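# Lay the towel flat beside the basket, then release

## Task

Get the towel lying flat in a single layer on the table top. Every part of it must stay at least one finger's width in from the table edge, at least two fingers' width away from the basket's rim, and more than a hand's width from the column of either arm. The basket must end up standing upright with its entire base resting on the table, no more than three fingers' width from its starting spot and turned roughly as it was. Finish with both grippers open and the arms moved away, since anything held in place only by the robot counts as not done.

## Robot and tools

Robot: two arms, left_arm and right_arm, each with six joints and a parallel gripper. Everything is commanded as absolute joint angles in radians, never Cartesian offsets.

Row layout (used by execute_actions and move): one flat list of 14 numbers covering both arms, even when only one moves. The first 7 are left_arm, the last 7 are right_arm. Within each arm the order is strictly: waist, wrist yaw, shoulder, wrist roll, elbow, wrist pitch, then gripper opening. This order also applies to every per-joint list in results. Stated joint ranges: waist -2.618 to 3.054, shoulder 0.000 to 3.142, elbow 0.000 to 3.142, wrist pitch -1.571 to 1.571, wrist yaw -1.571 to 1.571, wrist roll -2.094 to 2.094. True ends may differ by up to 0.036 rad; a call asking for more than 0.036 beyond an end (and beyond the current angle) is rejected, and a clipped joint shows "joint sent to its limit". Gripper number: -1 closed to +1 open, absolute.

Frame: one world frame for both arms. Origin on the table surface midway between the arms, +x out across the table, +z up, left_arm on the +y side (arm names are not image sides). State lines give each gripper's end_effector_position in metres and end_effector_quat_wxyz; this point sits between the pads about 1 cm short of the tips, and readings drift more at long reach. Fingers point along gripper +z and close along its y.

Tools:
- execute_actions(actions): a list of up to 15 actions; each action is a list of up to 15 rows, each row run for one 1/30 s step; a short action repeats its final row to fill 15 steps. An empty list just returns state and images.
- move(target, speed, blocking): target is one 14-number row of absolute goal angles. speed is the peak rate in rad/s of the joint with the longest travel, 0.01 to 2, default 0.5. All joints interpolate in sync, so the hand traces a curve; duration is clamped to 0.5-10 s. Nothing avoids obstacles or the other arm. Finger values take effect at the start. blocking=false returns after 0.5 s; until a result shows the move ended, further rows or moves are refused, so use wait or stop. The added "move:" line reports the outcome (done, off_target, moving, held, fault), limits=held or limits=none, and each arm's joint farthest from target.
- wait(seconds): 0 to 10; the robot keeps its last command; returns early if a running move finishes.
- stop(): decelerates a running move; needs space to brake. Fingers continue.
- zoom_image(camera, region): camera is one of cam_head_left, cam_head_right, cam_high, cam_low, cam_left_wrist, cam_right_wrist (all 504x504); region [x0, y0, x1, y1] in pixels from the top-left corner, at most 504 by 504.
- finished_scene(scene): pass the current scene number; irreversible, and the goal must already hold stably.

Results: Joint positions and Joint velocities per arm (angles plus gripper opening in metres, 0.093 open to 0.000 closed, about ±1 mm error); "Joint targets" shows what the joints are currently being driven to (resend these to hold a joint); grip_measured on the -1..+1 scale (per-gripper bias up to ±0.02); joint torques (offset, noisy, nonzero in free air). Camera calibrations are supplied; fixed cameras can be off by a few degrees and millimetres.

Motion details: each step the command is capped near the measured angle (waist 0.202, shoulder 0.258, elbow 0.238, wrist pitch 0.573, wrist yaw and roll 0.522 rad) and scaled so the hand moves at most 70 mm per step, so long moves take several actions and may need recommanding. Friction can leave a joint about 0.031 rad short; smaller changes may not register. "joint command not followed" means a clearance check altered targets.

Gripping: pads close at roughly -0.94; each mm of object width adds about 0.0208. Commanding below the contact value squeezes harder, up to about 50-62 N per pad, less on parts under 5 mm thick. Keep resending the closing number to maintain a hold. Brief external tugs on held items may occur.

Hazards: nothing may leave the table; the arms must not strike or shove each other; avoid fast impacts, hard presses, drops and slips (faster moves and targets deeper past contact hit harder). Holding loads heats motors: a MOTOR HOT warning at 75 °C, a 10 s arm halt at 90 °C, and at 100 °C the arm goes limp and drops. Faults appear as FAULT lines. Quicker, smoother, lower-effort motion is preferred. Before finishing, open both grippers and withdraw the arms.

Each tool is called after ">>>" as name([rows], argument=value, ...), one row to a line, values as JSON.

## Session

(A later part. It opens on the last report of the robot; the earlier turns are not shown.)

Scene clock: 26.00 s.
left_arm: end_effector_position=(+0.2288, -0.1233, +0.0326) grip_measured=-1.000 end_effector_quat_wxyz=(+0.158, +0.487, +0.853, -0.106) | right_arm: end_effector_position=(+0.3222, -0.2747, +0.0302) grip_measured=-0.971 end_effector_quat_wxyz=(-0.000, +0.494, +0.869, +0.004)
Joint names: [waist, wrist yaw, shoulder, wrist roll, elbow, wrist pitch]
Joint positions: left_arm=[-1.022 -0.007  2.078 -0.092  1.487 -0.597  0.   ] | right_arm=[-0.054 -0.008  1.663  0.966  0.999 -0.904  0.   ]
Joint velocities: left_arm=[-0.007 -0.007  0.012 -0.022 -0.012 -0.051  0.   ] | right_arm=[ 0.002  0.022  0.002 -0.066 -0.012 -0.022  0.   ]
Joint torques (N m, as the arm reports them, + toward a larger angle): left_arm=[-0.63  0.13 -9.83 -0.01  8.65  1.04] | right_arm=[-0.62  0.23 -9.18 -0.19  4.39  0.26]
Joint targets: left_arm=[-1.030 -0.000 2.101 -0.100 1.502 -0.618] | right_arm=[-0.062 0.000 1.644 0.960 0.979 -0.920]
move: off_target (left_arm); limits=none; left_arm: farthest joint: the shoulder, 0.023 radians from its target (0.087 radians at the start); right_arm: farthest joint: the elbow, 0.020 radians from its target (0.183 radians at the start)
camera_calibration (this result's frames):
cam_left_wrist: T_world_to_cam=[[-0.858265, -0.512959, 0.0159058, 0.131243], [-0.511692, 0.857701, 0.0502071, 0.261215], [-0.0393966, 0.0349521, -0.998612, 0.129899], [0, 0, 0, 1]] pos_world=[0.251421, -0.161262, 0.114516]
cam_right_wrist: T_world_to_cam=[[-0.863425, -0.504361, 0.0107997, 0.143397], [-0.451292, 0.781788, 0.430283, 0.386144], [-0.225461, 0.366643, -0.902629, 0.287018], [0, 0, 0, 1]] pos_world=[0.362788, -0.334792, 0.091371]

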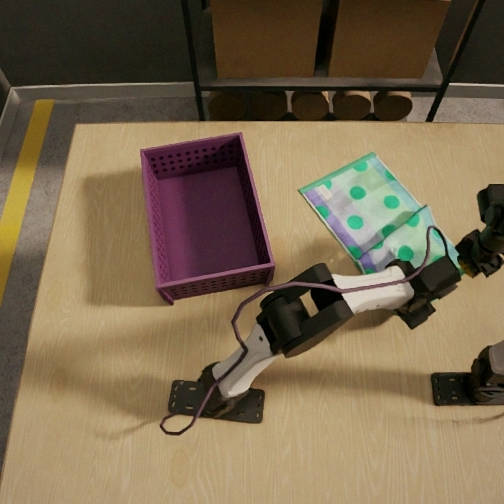

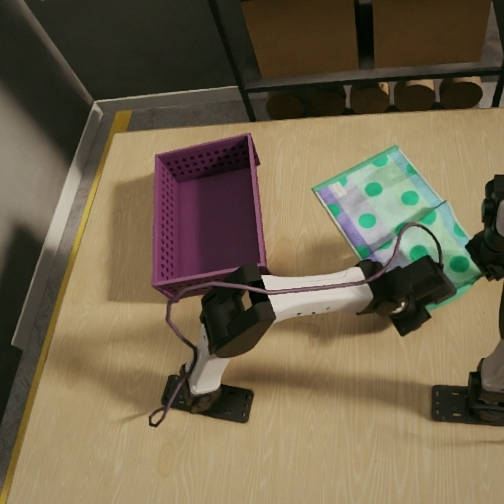

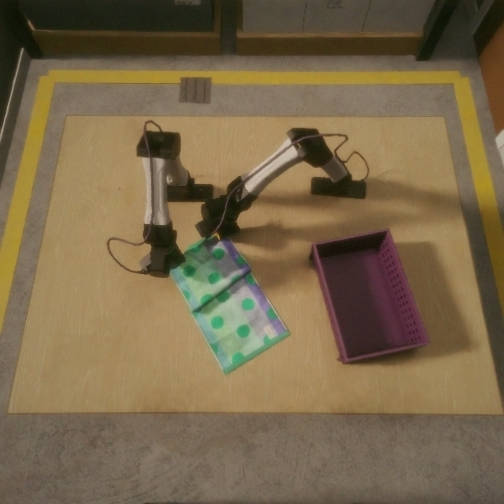

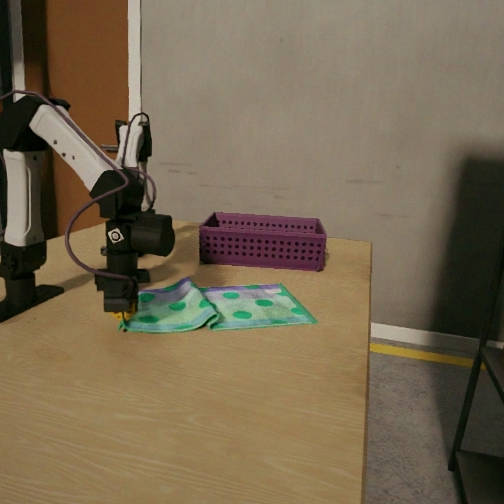

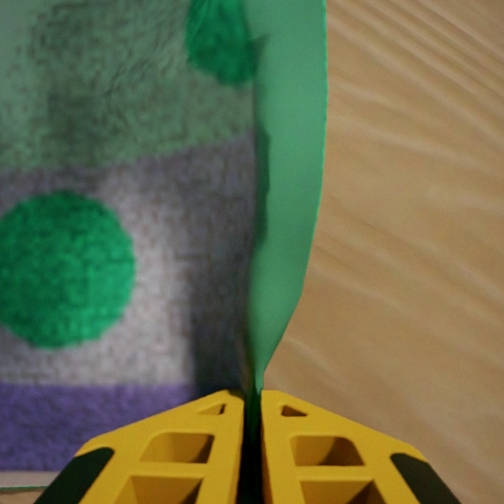

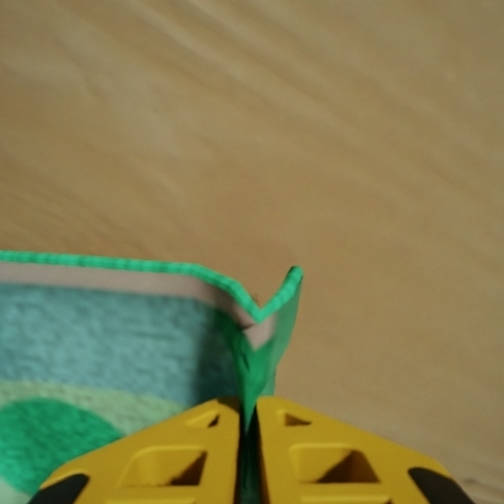

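>>> move(target=[-1.064, 0.0, 2.109, -0.135, 1.453, -0.56, -1.0, -0.093, 0.0, 1.609, 0.927, 0.914, -0.863, -1.0], speed=0.1)

>>> execute_actions([
  [[-1.064, 0.0, 2.109, -0.135, 1.453, -0.56, -0.6, -0.093, 0.0, 1.609, 0.927, 0.914, -0.863, -0.6]],
  [[-1.064, 0.0, 2.109, -0.135, 1.453, -0.56, 0.2, -0.093, 0.0, 1.609, 0.927, 0.914, -0.863, 0.2]],
])

Scene clock: 32.77 s.
left_arm: end_effector_position=(+0.2149, -0.1296, +0.0254) grip_measured=-1.000 end_effector_quat_wxyz=(+0.154, +0.485, +0.853, -0.111) | right_arm: end_effector_position=(+0.3077, -0.2815, +0.0238) grip_measured=-0.971 end_effector_quat_wxyz=(-0.003, +0.493, +0.870, +0.003)
Joint names: [waist, wrist yaw, shoulder, wrist roll, elbow, wrist pitch]
Joint positions: left_arm=[-1.054 -0.007  2.088 -0.127  1.472 -0.572  0.   ] | right_arm=[-0.084 -0.008  1.628  0.932  0.933 -0.879  0.   ]
Joint velocities: left_arm=[-0.012  0.066 -0.007 -0.022  0.012 -0.022  0.   ] | right_arm=[-0.002 -0.051 -0.007  0.037 -0.002 -0.037  0.   ]
Joint torques (N m, as the arm reports them, + toward a larger angle): left_arm=[-0.83  0.12 -9.98 -0.07  5.99  1.43] | right_arm=[-0.72  0.23 -8.82 -0.19  4.35  0.55]
Joint targets: left_arm=[-1.064 0.000 2.109 -0.135 1.453 -0.560] | right_arm=[-0.093 0.000 1.609 0.927 0.914 -0.863]
move: off_target (left_arm); limits=none; left_arm: farthest joint: the shoulder, 0.021 radians from its target (0.031 radians at the start); right_arm: farthest joint: the shoulder, 0.019 radians from its target (0.054 radians at the start)
camera_calibration (this result's frames):
cam_left_wrist: T_world_to_cam=[[-0.857733, -0.513283, 0.0289, 0.115728], [-0.511521, 0.857706, 0.0518262, 0.259782], [-0.0513893, 0.0296701, -0.998238, 0.124301], [0, 0, 0, 1]] pos_world=[0.238536, -0.167104, 0.107274]
cam_right_wrist: T_world_to_cam=[[-0.861612, -0.507328, 0.01557, 0.126001], [-0.451456, 0.78002, 0.433308, 0.387264], [-0.231974, 0.366314, -0.901111, 0.282326], [0, 0, 0, 1]] pos_world=[0.348889, -0.34157, 0.0846403]

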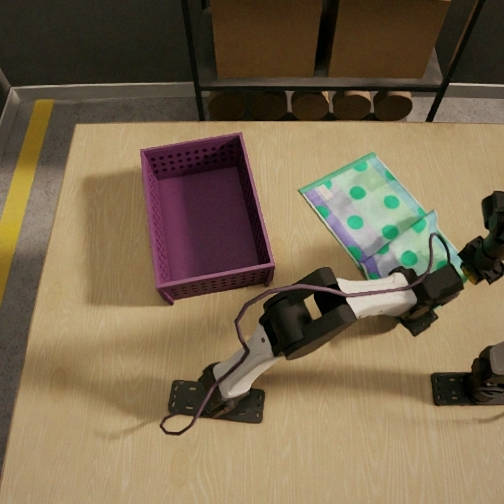

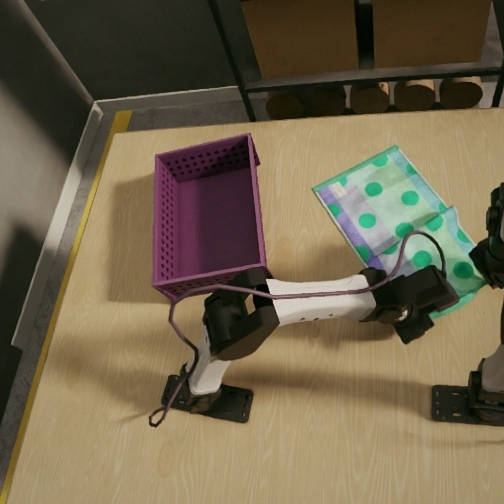

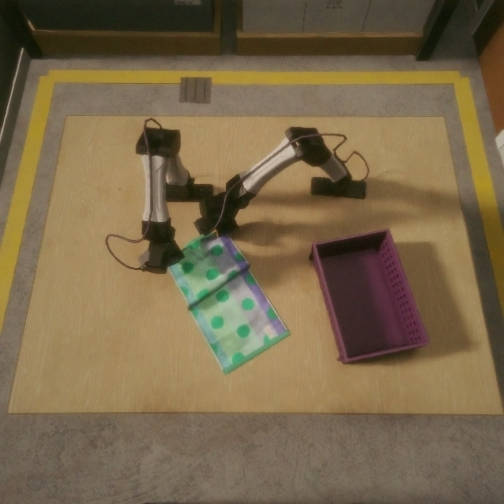

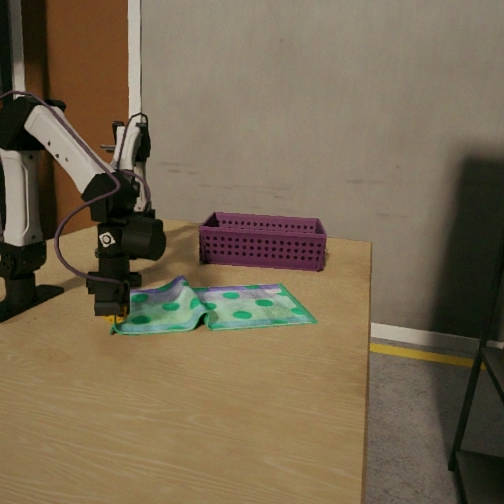

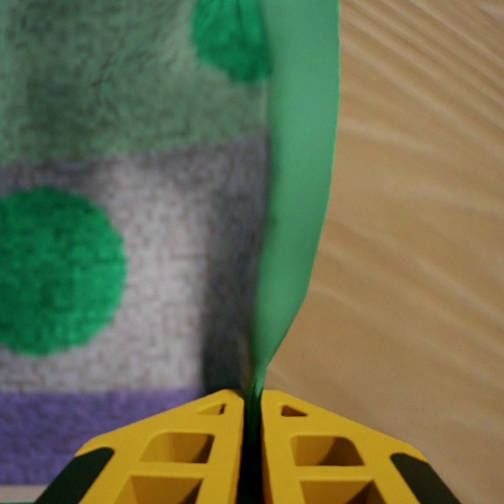

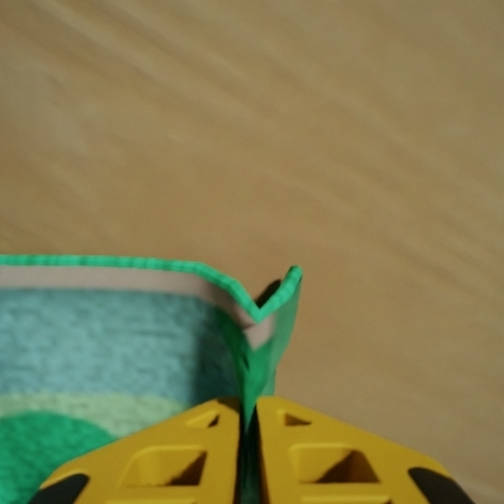

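Scene clock: 33.77 s.
left_arm: end_effector_position=(+0.2149, -0.1296, +0.0254) grip_measured=+0.198 end_effector_quat_wxyz=(+0.154, +0.485, +0.854, -0.112) | right_arm: end_effector_position=(+0.3082, -0.2816, +0.0238) grip_measured=+0.199 end_effector_quat_wxyz=(-0.002, +0.493, +0.870, +0.003)
Joint names: [waist, wrist yaw, shoulder, wrist roll, elbow, wrist pitch]
Joint positions: left_arm=[-1.054 -0.007  2.088 -0.128  1.472 -0.572  0.055] | right_arm=[-0.084 -0.008  1.628  0.932  0.933 -0.877  0.055]
Joint velocities: left_arm=[ 0.012  0.081 -0.007  0.051 -0.012  0.007  0.   ] | right_arm=[-0.017 -0.022  0.012 -0.125 -0.007 -0.037  0.   ]
Joint torques (N m, as the arm reports them, + toward a larger angle): left_arm=[-0.84  0.12 -9.98 -0.04  6.01  1.43] | right_arm=[-0.69  0.23 -8.79 -0.19  4.37  0.53]
Joint targets: left_arm=[-1.064 -0.000 2.109 -0.135 1.453 -0.560] | right_arm=[-0.093 0.000 1.609 0.927 0.914 -0.863]
camera_calibration (this result's frames):
cam_left_wrist: T_world_to_cam=[[-0.857425, -0.513761, 0.0295335, 0.115521], [-0.511976, 0.85743, 0.0519036, 0.259834], [-0.051989, 0.029383, -0.998215, 0.124389], [0, 0, 0, 1]] pos_world=[0.238546, -0.167095, 0.107269]
cam_right_wrist: T_world_to_cam=[[-0.861447, -0.507654, 0.0140272, 0.126268], [-0.452576, 0.779929, 0.432303, 0.387851], [-0.230401, 0.366057, -0.901619, 0.281903], [0, 0, 0, 1]] pos_world=[0.349256, -0.341588, 0.0847285]

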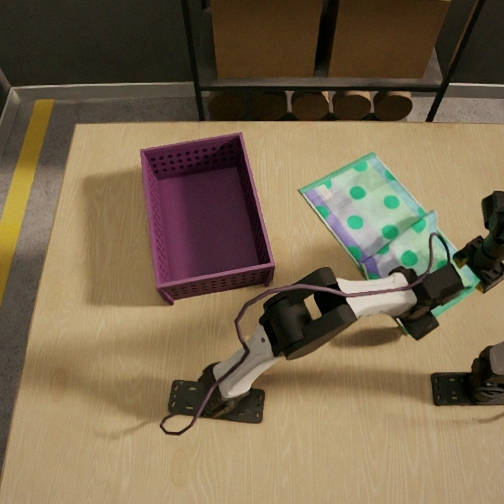

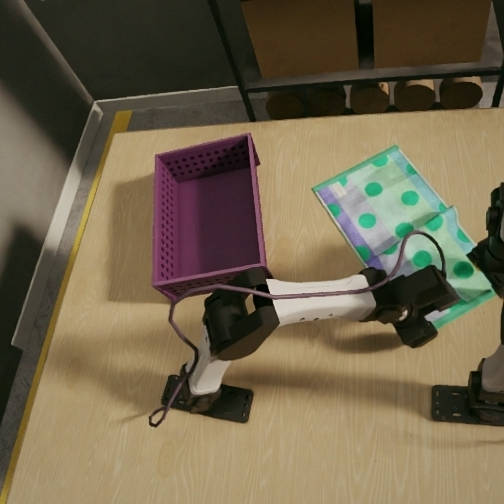

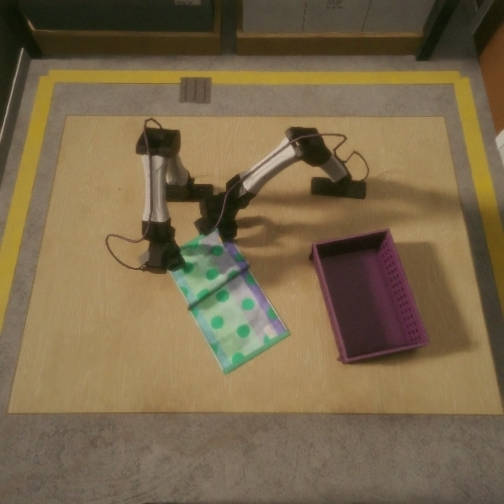

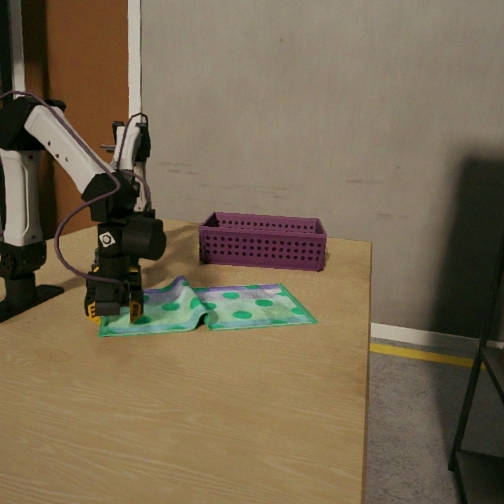

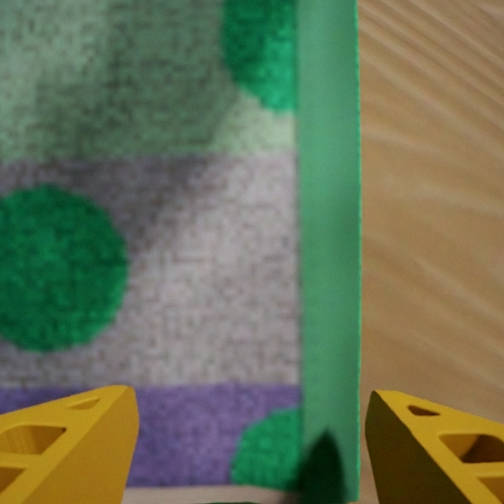

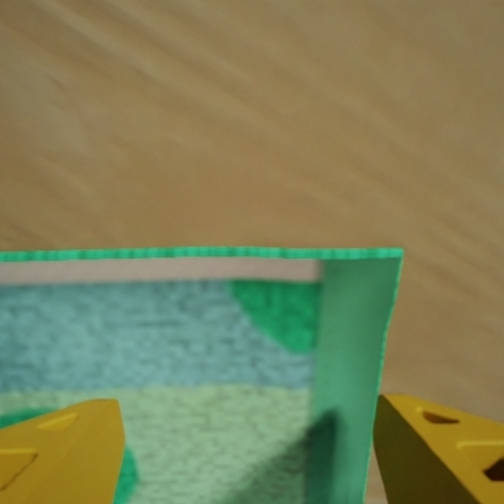

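>>> move(target=[-0.65, 0.0, 2.04, -0.05, 1.67, -0.65, 0.3, 0.08, 0.0, 1.85, 0.45, 1.47, -0.75, 0.3], speed=0.6)

>>> move(target=[-0.286, 0.0, 2.32, 0.0, 1.868, -0.485, 0.3, 0.262, 0.0, 2.415, 0.0, 1.943, -0.313, 0.3], speed=0.5)

Scene clock: 38.33 s.
left_arm: end_effector_position=(+0.4025, -0.0483, +0.1042) grip_measured=+0.298 end_effector_quat_wxyz=(+0.252, +0.329, +0.904, -0.106) | right_arm: end_effector_position=(+0.4875, -0.2296, +0.1164) grip_measured=+0.299 end_effector_quat_wxyz=(+0.210, +0.191, +0.957, +0.059)
Joint names: [waist, wrist yaw, shoulder, wrist roll, elbow, wrist pitch]
Joint positions: left_arm=[-0.647 -0.004  2.048 -0.057  1.658 -0.628  0.059] | right_arm=[ 0.074 -0.008  1.827  0.456  1.455 -0.758  0.06 ]
Joint velocities: left_arm=[-0.007 -0.051 -0.022 -0.051 -0.007 -0.037 -0.   ] | right_arm=[ 0.017 -0.022 -0.012 -0.007  0.007  0.007 -0.   ]
Joint torques (N m, as the arm reports them, + toward a larger angle): left_arm=[ -0.32   0.09 -12.17   0.09   8.95   1.38] | right_arm=[ 0.62  0.2  -8.75 -0.22  7.87  1.41]
Joint targets: left_arm=[-0.650 0.000 2.040 -0.050 1.670 -0.650] | right_arm=[0.080 -0.000 1.850 0.450 1.470 -0.750]
move: off_target (left_arm, right_arm); limits=none; left_arm: farthest joint: the wrist pitch, 0.022 radians from its target (0.078 radians at the start); right_arm: farthest joint: the shoulder, 0.023 radians from its target (0.222 radians at the start)
camera_calibration (this result's frames):
cam_left_wrist: T_world_to_cam=[[-0.638418, -0.769516, 0.0163955, 0.216703], [-0.765288, 0.632347, -0.120299, 0.391058], [0.082204, -0.089348, -0.992602, 0.150111], [0, 0, 0, 1]] pos_world=[0.425279, -0.0671157, 0.192492]
cam_right_wrist: T_world_to_cam=[[-0.355167, -0.917039, -0.181371, -0.0122506], [-0.934513, 0.353142, 0.0444553, 0.570469], [0.0232825, 0.185283, -0.982409, 0.231922], [0, 0, 0, 1]] pos_world=[0.52336, -0.255662, 0.20026]

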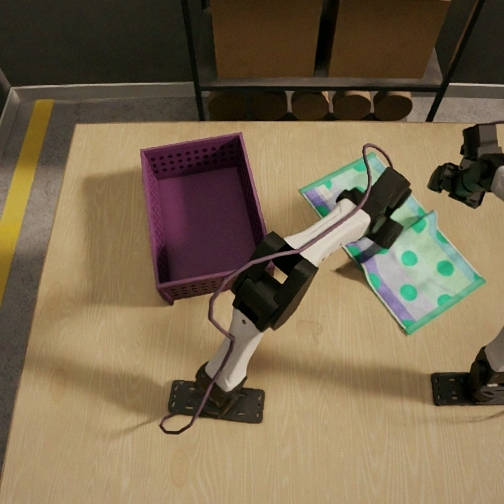

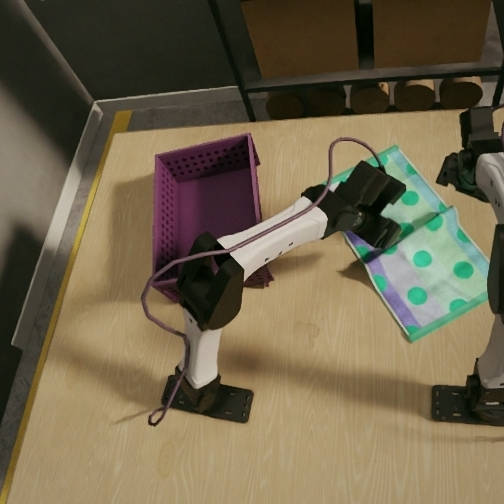

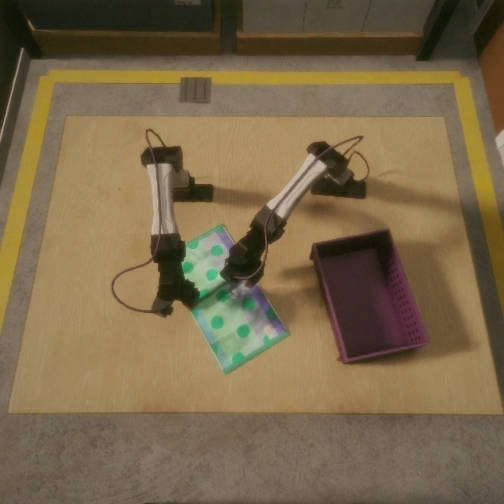

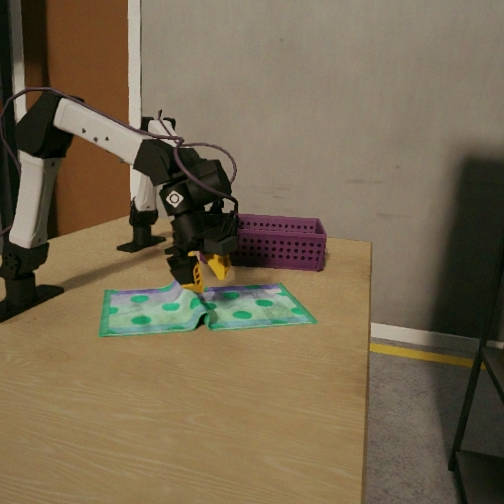

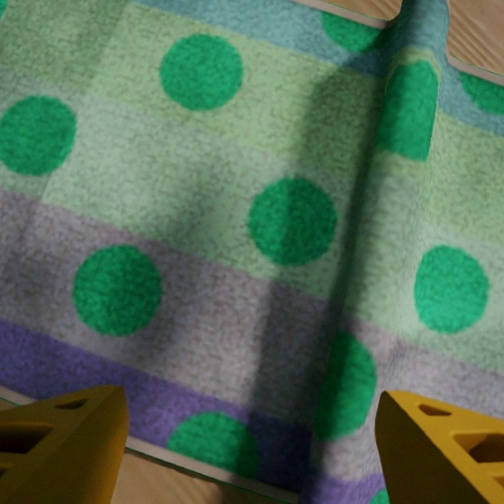

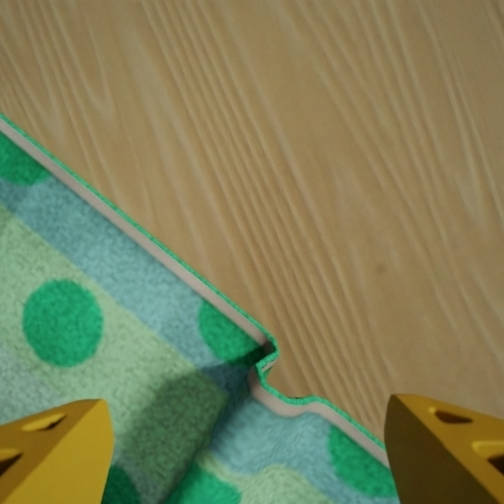

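Scene clock: 40.27 s.
left_arm: end_effector_position=(+0.5651, +0.0831, +0.0605) grip_measured=+0.298 end_effector_quat_wxyz=(+0.301, +0.182, +0.934, -0.059) | right_arm: end_effector_position=(+0.6560, -0.1038, +0.0548) grip_measured=+0.299 end_effector_quat_wxyz=(+0.367, -0.112, +0.922, +0.050)
Joint names: [waist, wrist yaw, shoulder, wrist roll, elbow, wrist pitch]
Joint positions: left_arm=[-0.285 -0.004  2.302 -0.007  1.851 -0.497  0.059] | right_arm=[ 0.26  -0.007  2.403  0.006  1.92  -0.328  0.06 ]
Joint velocities: left_arm=[-0.002 -0.022 -0.017 -0.022 -0.007 -0.007 -0.001] | right_arm=[ 0.002  0.022  0.012 -0.007  0.002 -0.007 -0.   ]
Joint torques (N m, as the arm reports them, + toward a larger angle): left_arm=[ -0.06   0.09 -12.37   0.09   9.38   1.91] | right_arm=[  0.4    0.16 -15.48  -0.22   8.8    2.03]
Joint targets: left_arm=[-0.286 -0.000 2.320 -0.000 1.868 -0.485] | right_arm=[0.262 0.000 2.415 -0.000 1.943 -0.313]
move: off_target (right_arm); limits=none; left_arm: farthest joint: the shoulder, 0.018 radians from its target (0.272 radians at the start); right_arm: farthest joint: the elbow, 0.023 radians from its target (0.488 radians at the start)
camera_calibration (this result's frames):
cam_left_wrist: T_world_to_cam=[[-0.363707, -0.931479, -0.00806084, 0.282005], [-0.913892, 0.358489, -0.190492, 0.538151], [0.180329, -0.0619165, -0.981656, 0.0467091], [0, 0, 0, 1]] pos_world=[0.585956, 0.0726522, 0.150639]
cam_right_wrist: T_world_to_cam=[[0.226394, -0.974034, -0.00202508, -0.245481], [-0.924862, -0.214312, -0.314168, 0.640667], [0.305576, 0.0729987, -0.949365, -0.0545108], [0, 0, 0, 1]] pos_world=[0.664761, -0.0978247, 0.149029]

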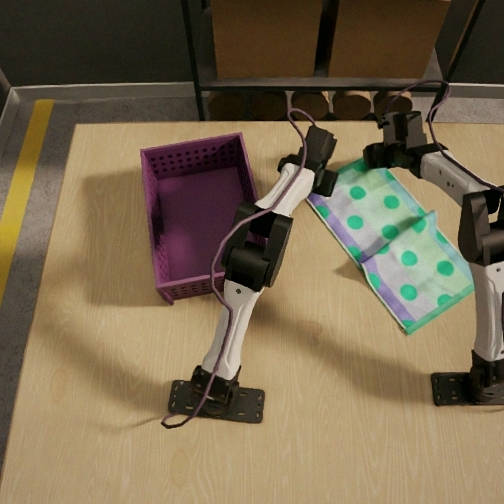

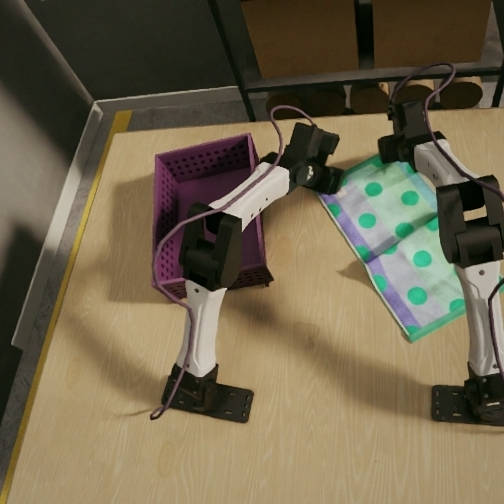

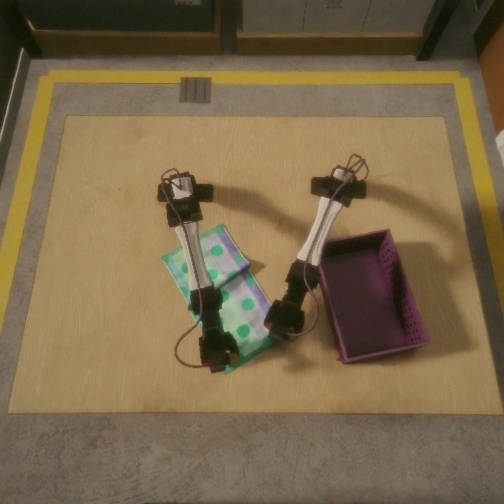

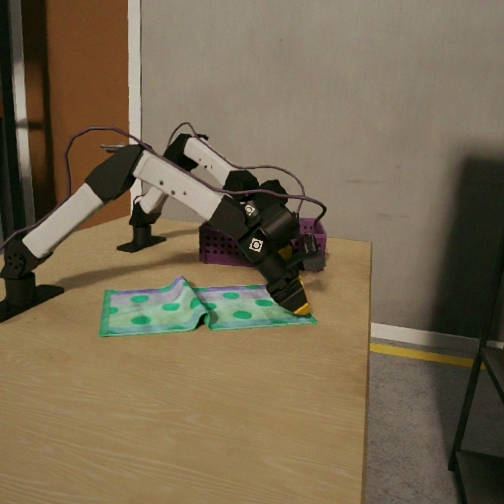

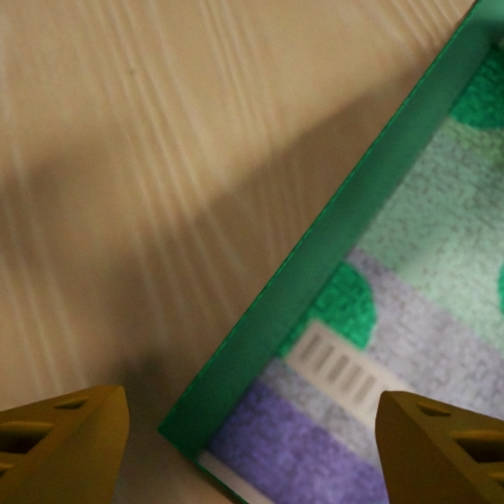

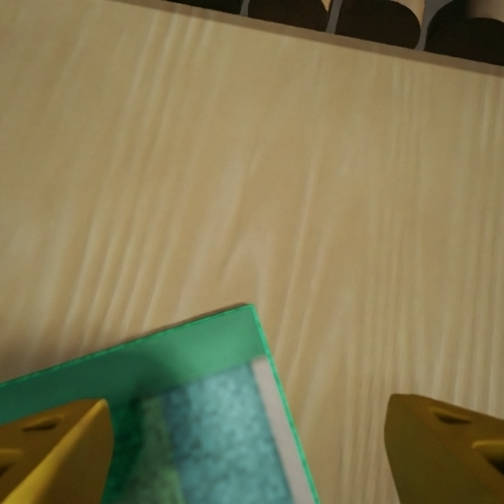

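>>> move(target=[-0.286, 0.0, 2.365, 0.0, 1.753, -0.361, 0.3, 0.288, 0.0, 2.436, 0.0, 1.784, -0.18, 0.3], speed=0.12)

Scene clock: 43.20 s.
left_arm: end_effector_position=(+0.5651, +0.0830, +0.0231) grip_measured=+0.298 end_effector_quat_wxyz=(+0.301, +0.182, +0.934, -0.059) | right_arm: end_effector_position=(+0.6480, -0.0939, +0.0260) grip_measured=+0.299 end_effector_quat_wxyz=(+0.374, -0.121, +0.918, +0.054)
Joint names: [waist, wrist yaw, shoulder, wrist roll, elbow, wrist pitch]
Joint positions: left_arm=[-0.285 -0.004  2.345 -0.007  1.771 -0.373  0.059] | right_arm=[ 0.278 -0.007  2.412  0.005  1.806 -0.191  0.06 ]
Joint velocities: left_arm=[-0.007 -0.022 -0.002 -0.007  0.002 -0.037  0.   ] | right_arm=[ 0.002 -0.007  0.007  0.037 -0.012 -0.007 -0.001]
Joint torques (N m, as the arm reports them, + toward a larger angle): left_arm=[ -0.16   0.11 -12.36   0.09   6.54   1.89] | right_arm=[  1.     0.16 -14.4   -0.19   5.58   2.01]
Joint targets: left_arm=[-0.286 -0.000 2.365 -0.000 1.753 -0.361] | right_arm=[0.288 -0.000 2.436 0.000 1.784 -0.180]
move: off_target (right_arm); limits=none; left_arm: farthest joint: the shoulder, 0.020 radians from its target (0.063 radians at the start); right_arm: farthest joint: the shoulder, 0.024 radians from its target (0.033 radians at the start)
camera_calibration (this result's frames):
cam_left_wrist: T_world_to_cam=[[-0.363701, -0.931481, -0.00804474, 0.281698], [-0.913758, 0.358433, -0.191241, 0.531035], [0.181021, -0.0622036, -0.98151, 0.00958357], [0, 0, 0, 1]] pos_world=[0.585956, 0.0726522, 0.113228]
cam_right_wrist: T_world_to_cam=[[0.244855, -0.969558, -0.00199918, -0.245549], [-0.916115, -0.230683, -0.327901, 0.619575], [0.317458, 0.0821198, -0.94471, -0.0870504], [0, 0, 0, 1]] pos_world=[0.65536, -0.0880004, 0.120431]

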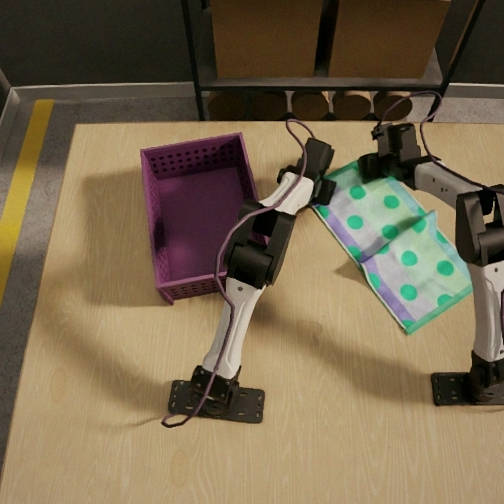

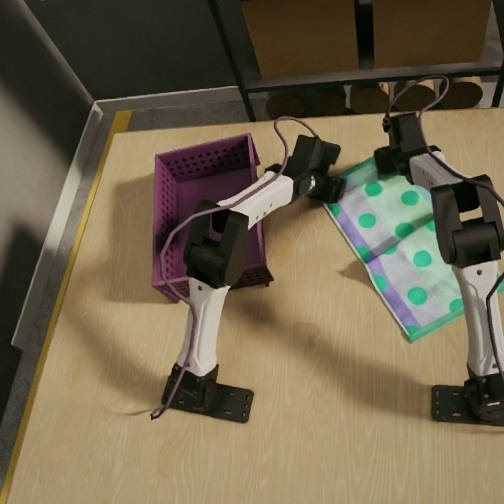

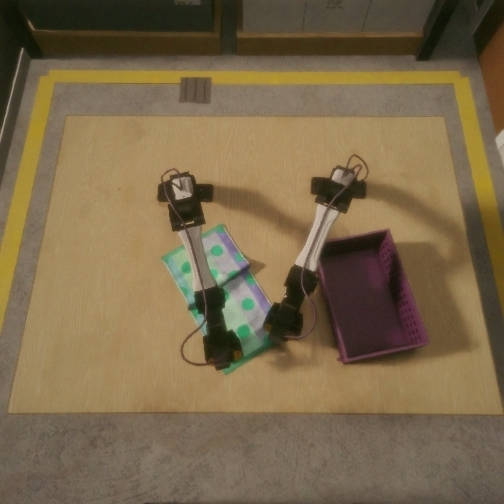

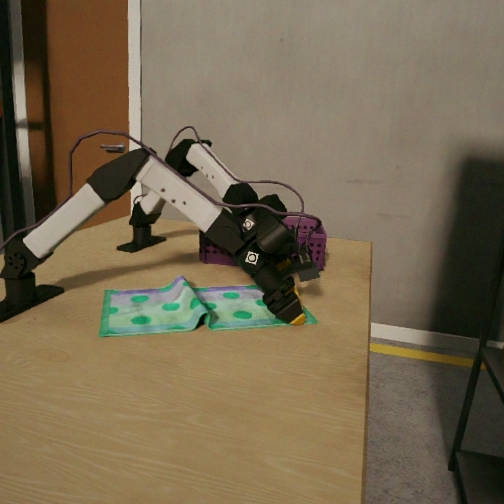

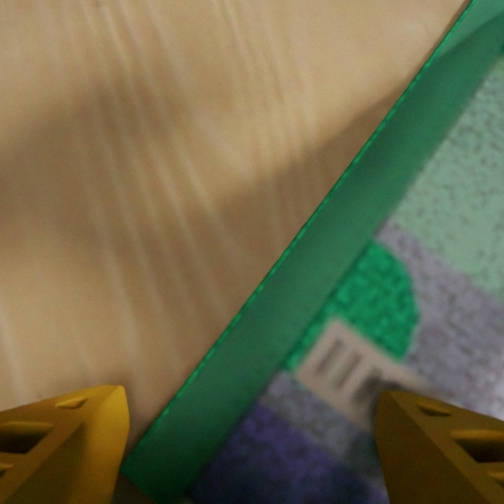

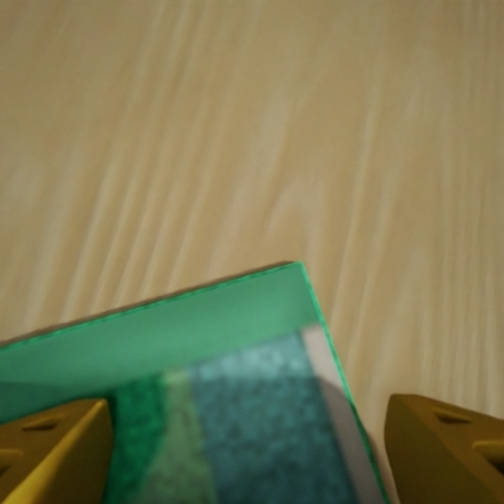

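>>> zoom_image(camera="cam_low", region=[240, 250, 340, 340])

Region (240, 250, 340, 340) of cam_low's 504x504 image, scaled by 5.040, with more detail than that image has; it fills the top 454 rows of this view, and the rest is white.

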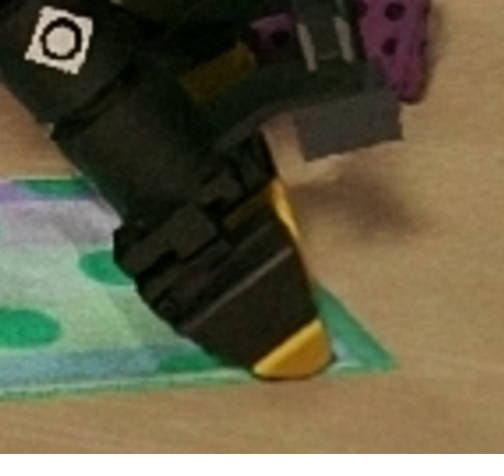

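>>> execute_actions([
  [[-0.286, 0.0, 2.37, 0.0, 1.753, -0.361, 0.3, 0.288, 0.0, 2.44, 0.0, 1.784, -0.18, 0.3],[-0.286, 0.0, 2.37, 0.0, 1.753, -0.361, 0.3, 0.288, 0.0, 2.44, 0.0, 1.784, -0.18, 0.3],[-0.286, 0.0, 2.37, 0.0, 1.753, -0.361, 0.3, 0.288, 0.0, 2.44, 0.0, 1.784, -0.18, 0.3],[-0.286, 0.0, 2.375, 0.0, 1.753, -0.361, 0.3, 0.288, 0.0, 2.443, 0.0, 1.784, -0.18, 0.3],[-0.286, 0.0, 2.375, 0.0, 1.753, -0.361, 0.3, 0.288, 0.0, 2.443, 0.0, 1.784, -0.18, 0.3],[-0.286, 0.0, 2.375, 0.0, 1.753, -0.361, 0.3, 0.288, 0.0, 2.443, 0.0, 1.784, -0.18, 0.3],[-0.286, 0.0, 2.38, 0.0, 1.753, -0.361, 0.3, 0.288, 0.0, 2.446, 0.0, 1.784, -0.18, 0.3]],
])

Scene clock: 44.43 s.
left_arm: end_effector_position=(+0.5658, +0.0827, +0.0194) grip_measured=+0.298 end_effector_quat_wxyz=(+0.301, +0.182, +0.934, -0.059) | right_arm: end_effector_position=(+0.6486, -0.0937, +0.0250) grip_measured=+0.299 end_effector_quat_wxyz=(+0.375, -0.121, +0.918, +0.054)
Joint names: [waist, wrist yaw, shoulder, wrist roll, elbow, wrist pitch]
Joint positions: left_arm=[-0.285 -0.003  2.353 -0.007  1.771 -0.366  0.059] | right_arm=[ 0.278 -0.007  2.415  0.005  1.806 -0.186  0.06 ]
Joint velocities: left_arm=[ 0.002 -0.037 -0.002  0.037 -0.007 -0.066  0.001] | right_arm=[-0.017  0.022  0.002 -0.022 -0.017  0.022  0.   ]
Joint torques (N m, as the arm reports them, + toward a larger angle): left_arm=[ -0.2    0.09 -12.01   0.1    6.29   1.8 ] | right_arm=[  1.     0.16 -13.57  -0.19   5.59   1.97]
Joint targets: left_arm=[-0.286 0.000 2.380 -0.000 1.753 -0.361] | right_arm=[0.288 0.000 2.446 -0.000 1.784 -0.180]
camera_calibration (this result's frames):
cam_left_wrist: T_world_to_cam=[[-0.363915, -0.9314, -0.00775121, 0.281698], [-0.913835, 0.358638, -0.190486, 0.531059], [0.180199, -0.0622375, -0.981659, 0.00632291], [0, 0, 0, 1]] pos_world=[0.586675, 0.0723089, 0.10955]
cam_right_wrist: T_world_to_cam=[[0.244859, -0.969557, -0.0020303, -0.245543], [-0.915509, -0.230519, -0.329702, 0.619473], [0.319197, 0.0825893, -0.944083, -0.0892848], [0, 0, 0, 1]] pos_world=[0.655756, -0.0878936, 0.119451]

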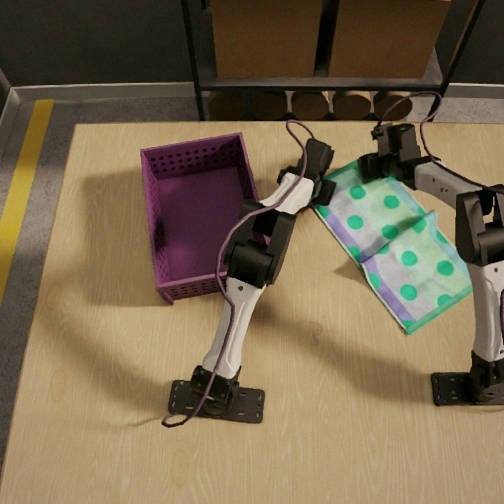

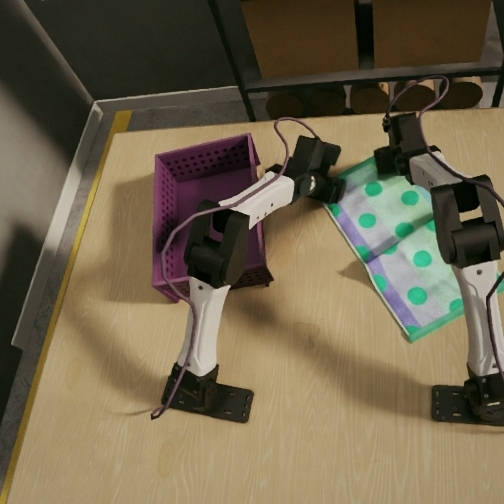

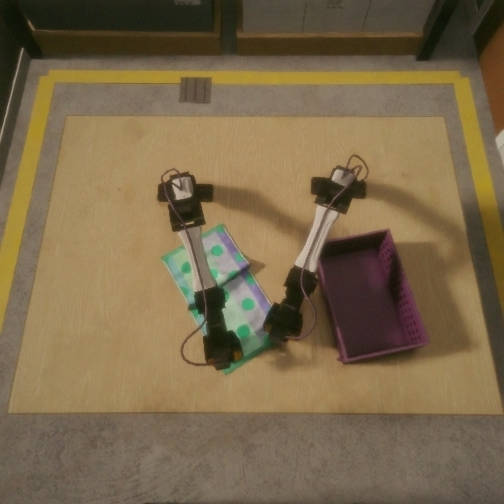

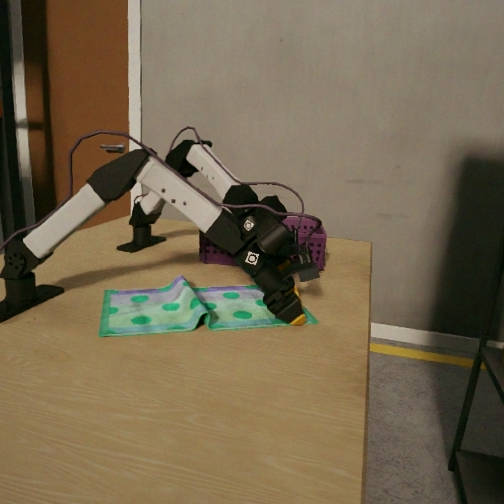

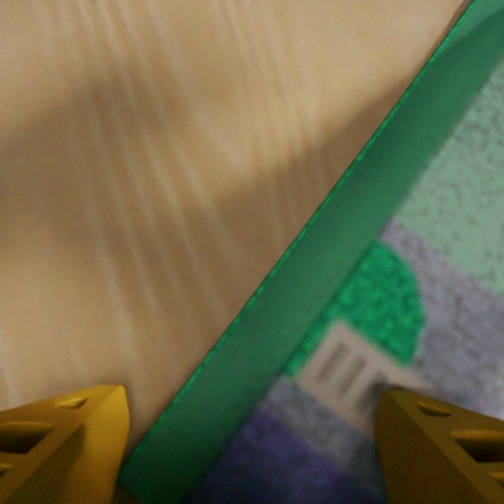

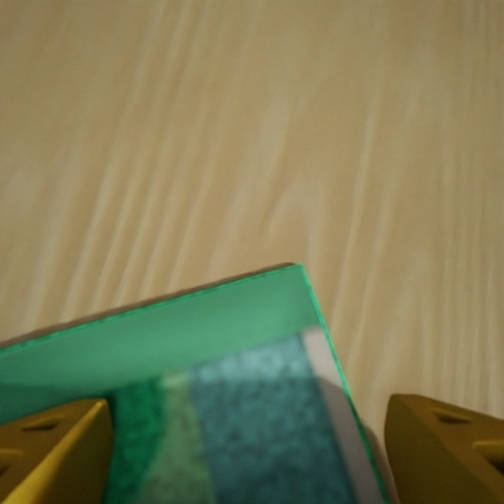

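Both in light contact. Closing.

>>> execute_actions([
  [[-0.286, 0.0, 2.383, 0.0, 1.753, -0.361, -0.1, 0.288, 0.0, 2.446, 0.0, 1.784, -0.18, -0.1]],
  [[-0.286, 0.0, 2.383, 0.0, 1.753, -0.361, -0.5, 0.288, 0.0, 2.446, 0.0, 1.784, -0.18, -0.5]],
  [[-0.286, 0.0, 2.383, 0.0, 1.753, -0.361, -1.0, 0.288, 0.0, 2.446, 0.0, 1.784, -0.18, -1.0]],
])

Scene clock: 46.17 s.
left_arm: end_effector_position=(+0.5673, +0.0808, +0.0210) grip_measured=-1.000 end_effector_quat_wxyz=(+0.305, +0.183, +0.932, -0.064) | right_arm: end_effector_position=(+0.6487, -0.0913, +0.0257) grip_measured=-0.976 end_effector_quat_wxyz=(+0.376, -0.122, +0.917, +0.055)
Joint names: [waist, wrist yaw, shoulder, wrist roll, elbow, wrist pitch]
Joint positions: left_arm=[-0.285  0.003  2.353 -0.007  1.771 -0.355  0.   ] | right_arm=[ 0.282 -0.008  2.415  0.005  1.806 -0.182  0.   ]
Joint velocities: left_arm=[ 0.017 -0.037  0.007 -0.022  0.007  0.007  0.   ] | right_arm=[ 0.007 -0.022 -0.002  0.022  0.007 -0.022  0.   ]
Joint torques (N m, as the arm reports them, + toward a larger angle): left_arm=[ -0.12   0.04 -11.83   0.09   6.51   1.73] | right_arm=[  0.68   0.17 -13.7   -0.18   5.55   1.93]
Joint targets: left_arm=[-0.286 0.000 2.383 0.000 1.753 -0.361] | right_arm=[0.288 0.000 2.446 -0.000 1.784 -0.180]
camera_calibration (this result's frames):
cam_left_wrist: T_world_to_cam=[[-0.368208, -0.92974, -0.00244903, 0.282699], [-0.910612, 0.361161, -0.200871, 0.531568], [0.187643, -0.0717322, -0.979615, 0.00393451], [0, 0, 0, 1]] pos_world=[0.587406, 0.0711376, 0.111323]
cam_right_wrist: T_world_to_cam=[[0.248977, -0.968506, -0.00237257, -0.245829], [-0.913205, -0.233943, -0.333659, 0.618642], [0.322596, 0.08524, -0.942691, -0.0908364], [0, 0, 0, 1]] pos_world=[0.655456, -0.085617, 0.120201]

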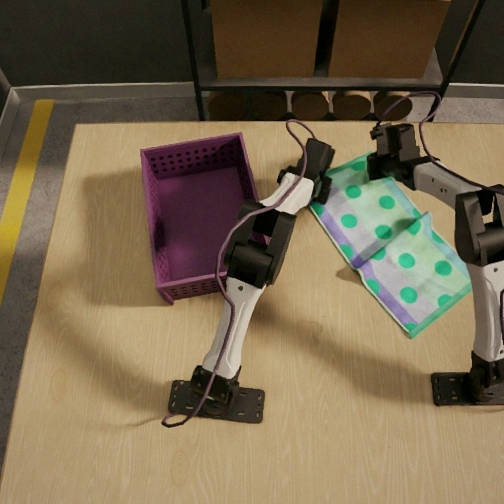

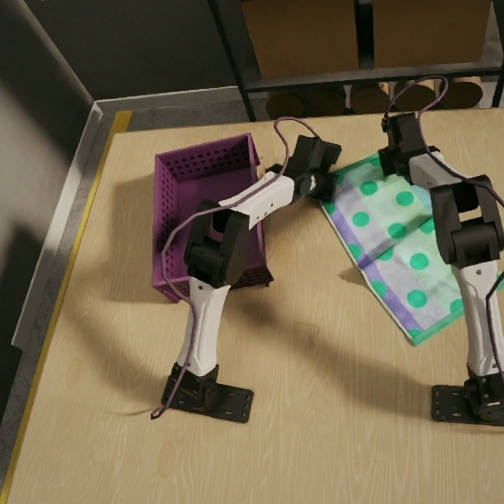

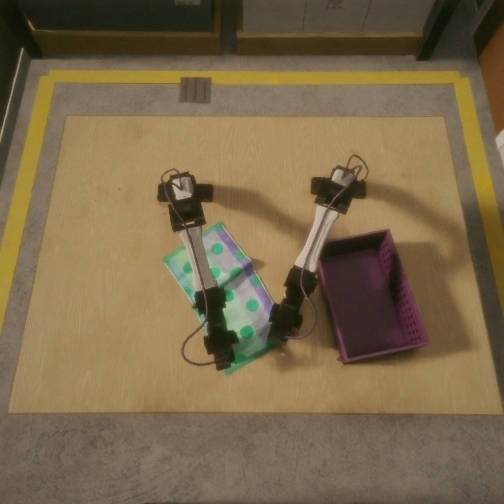

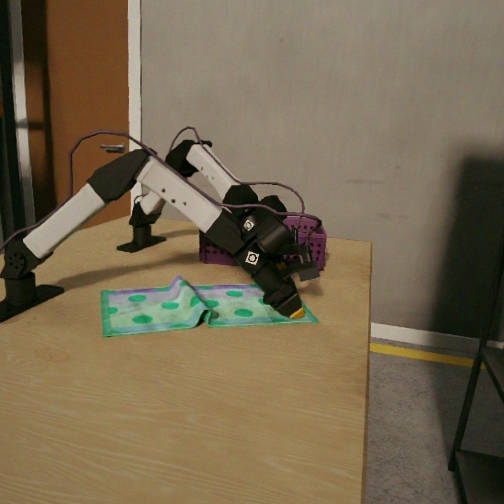

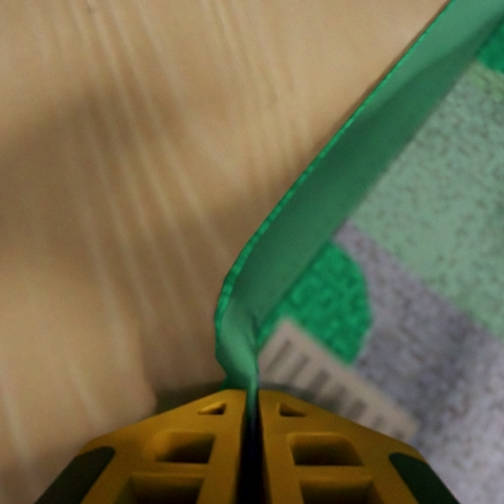

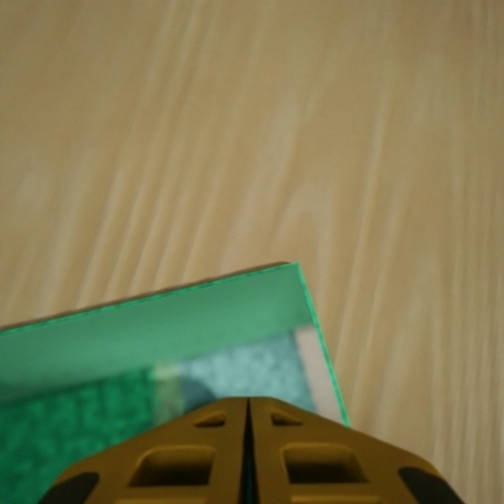

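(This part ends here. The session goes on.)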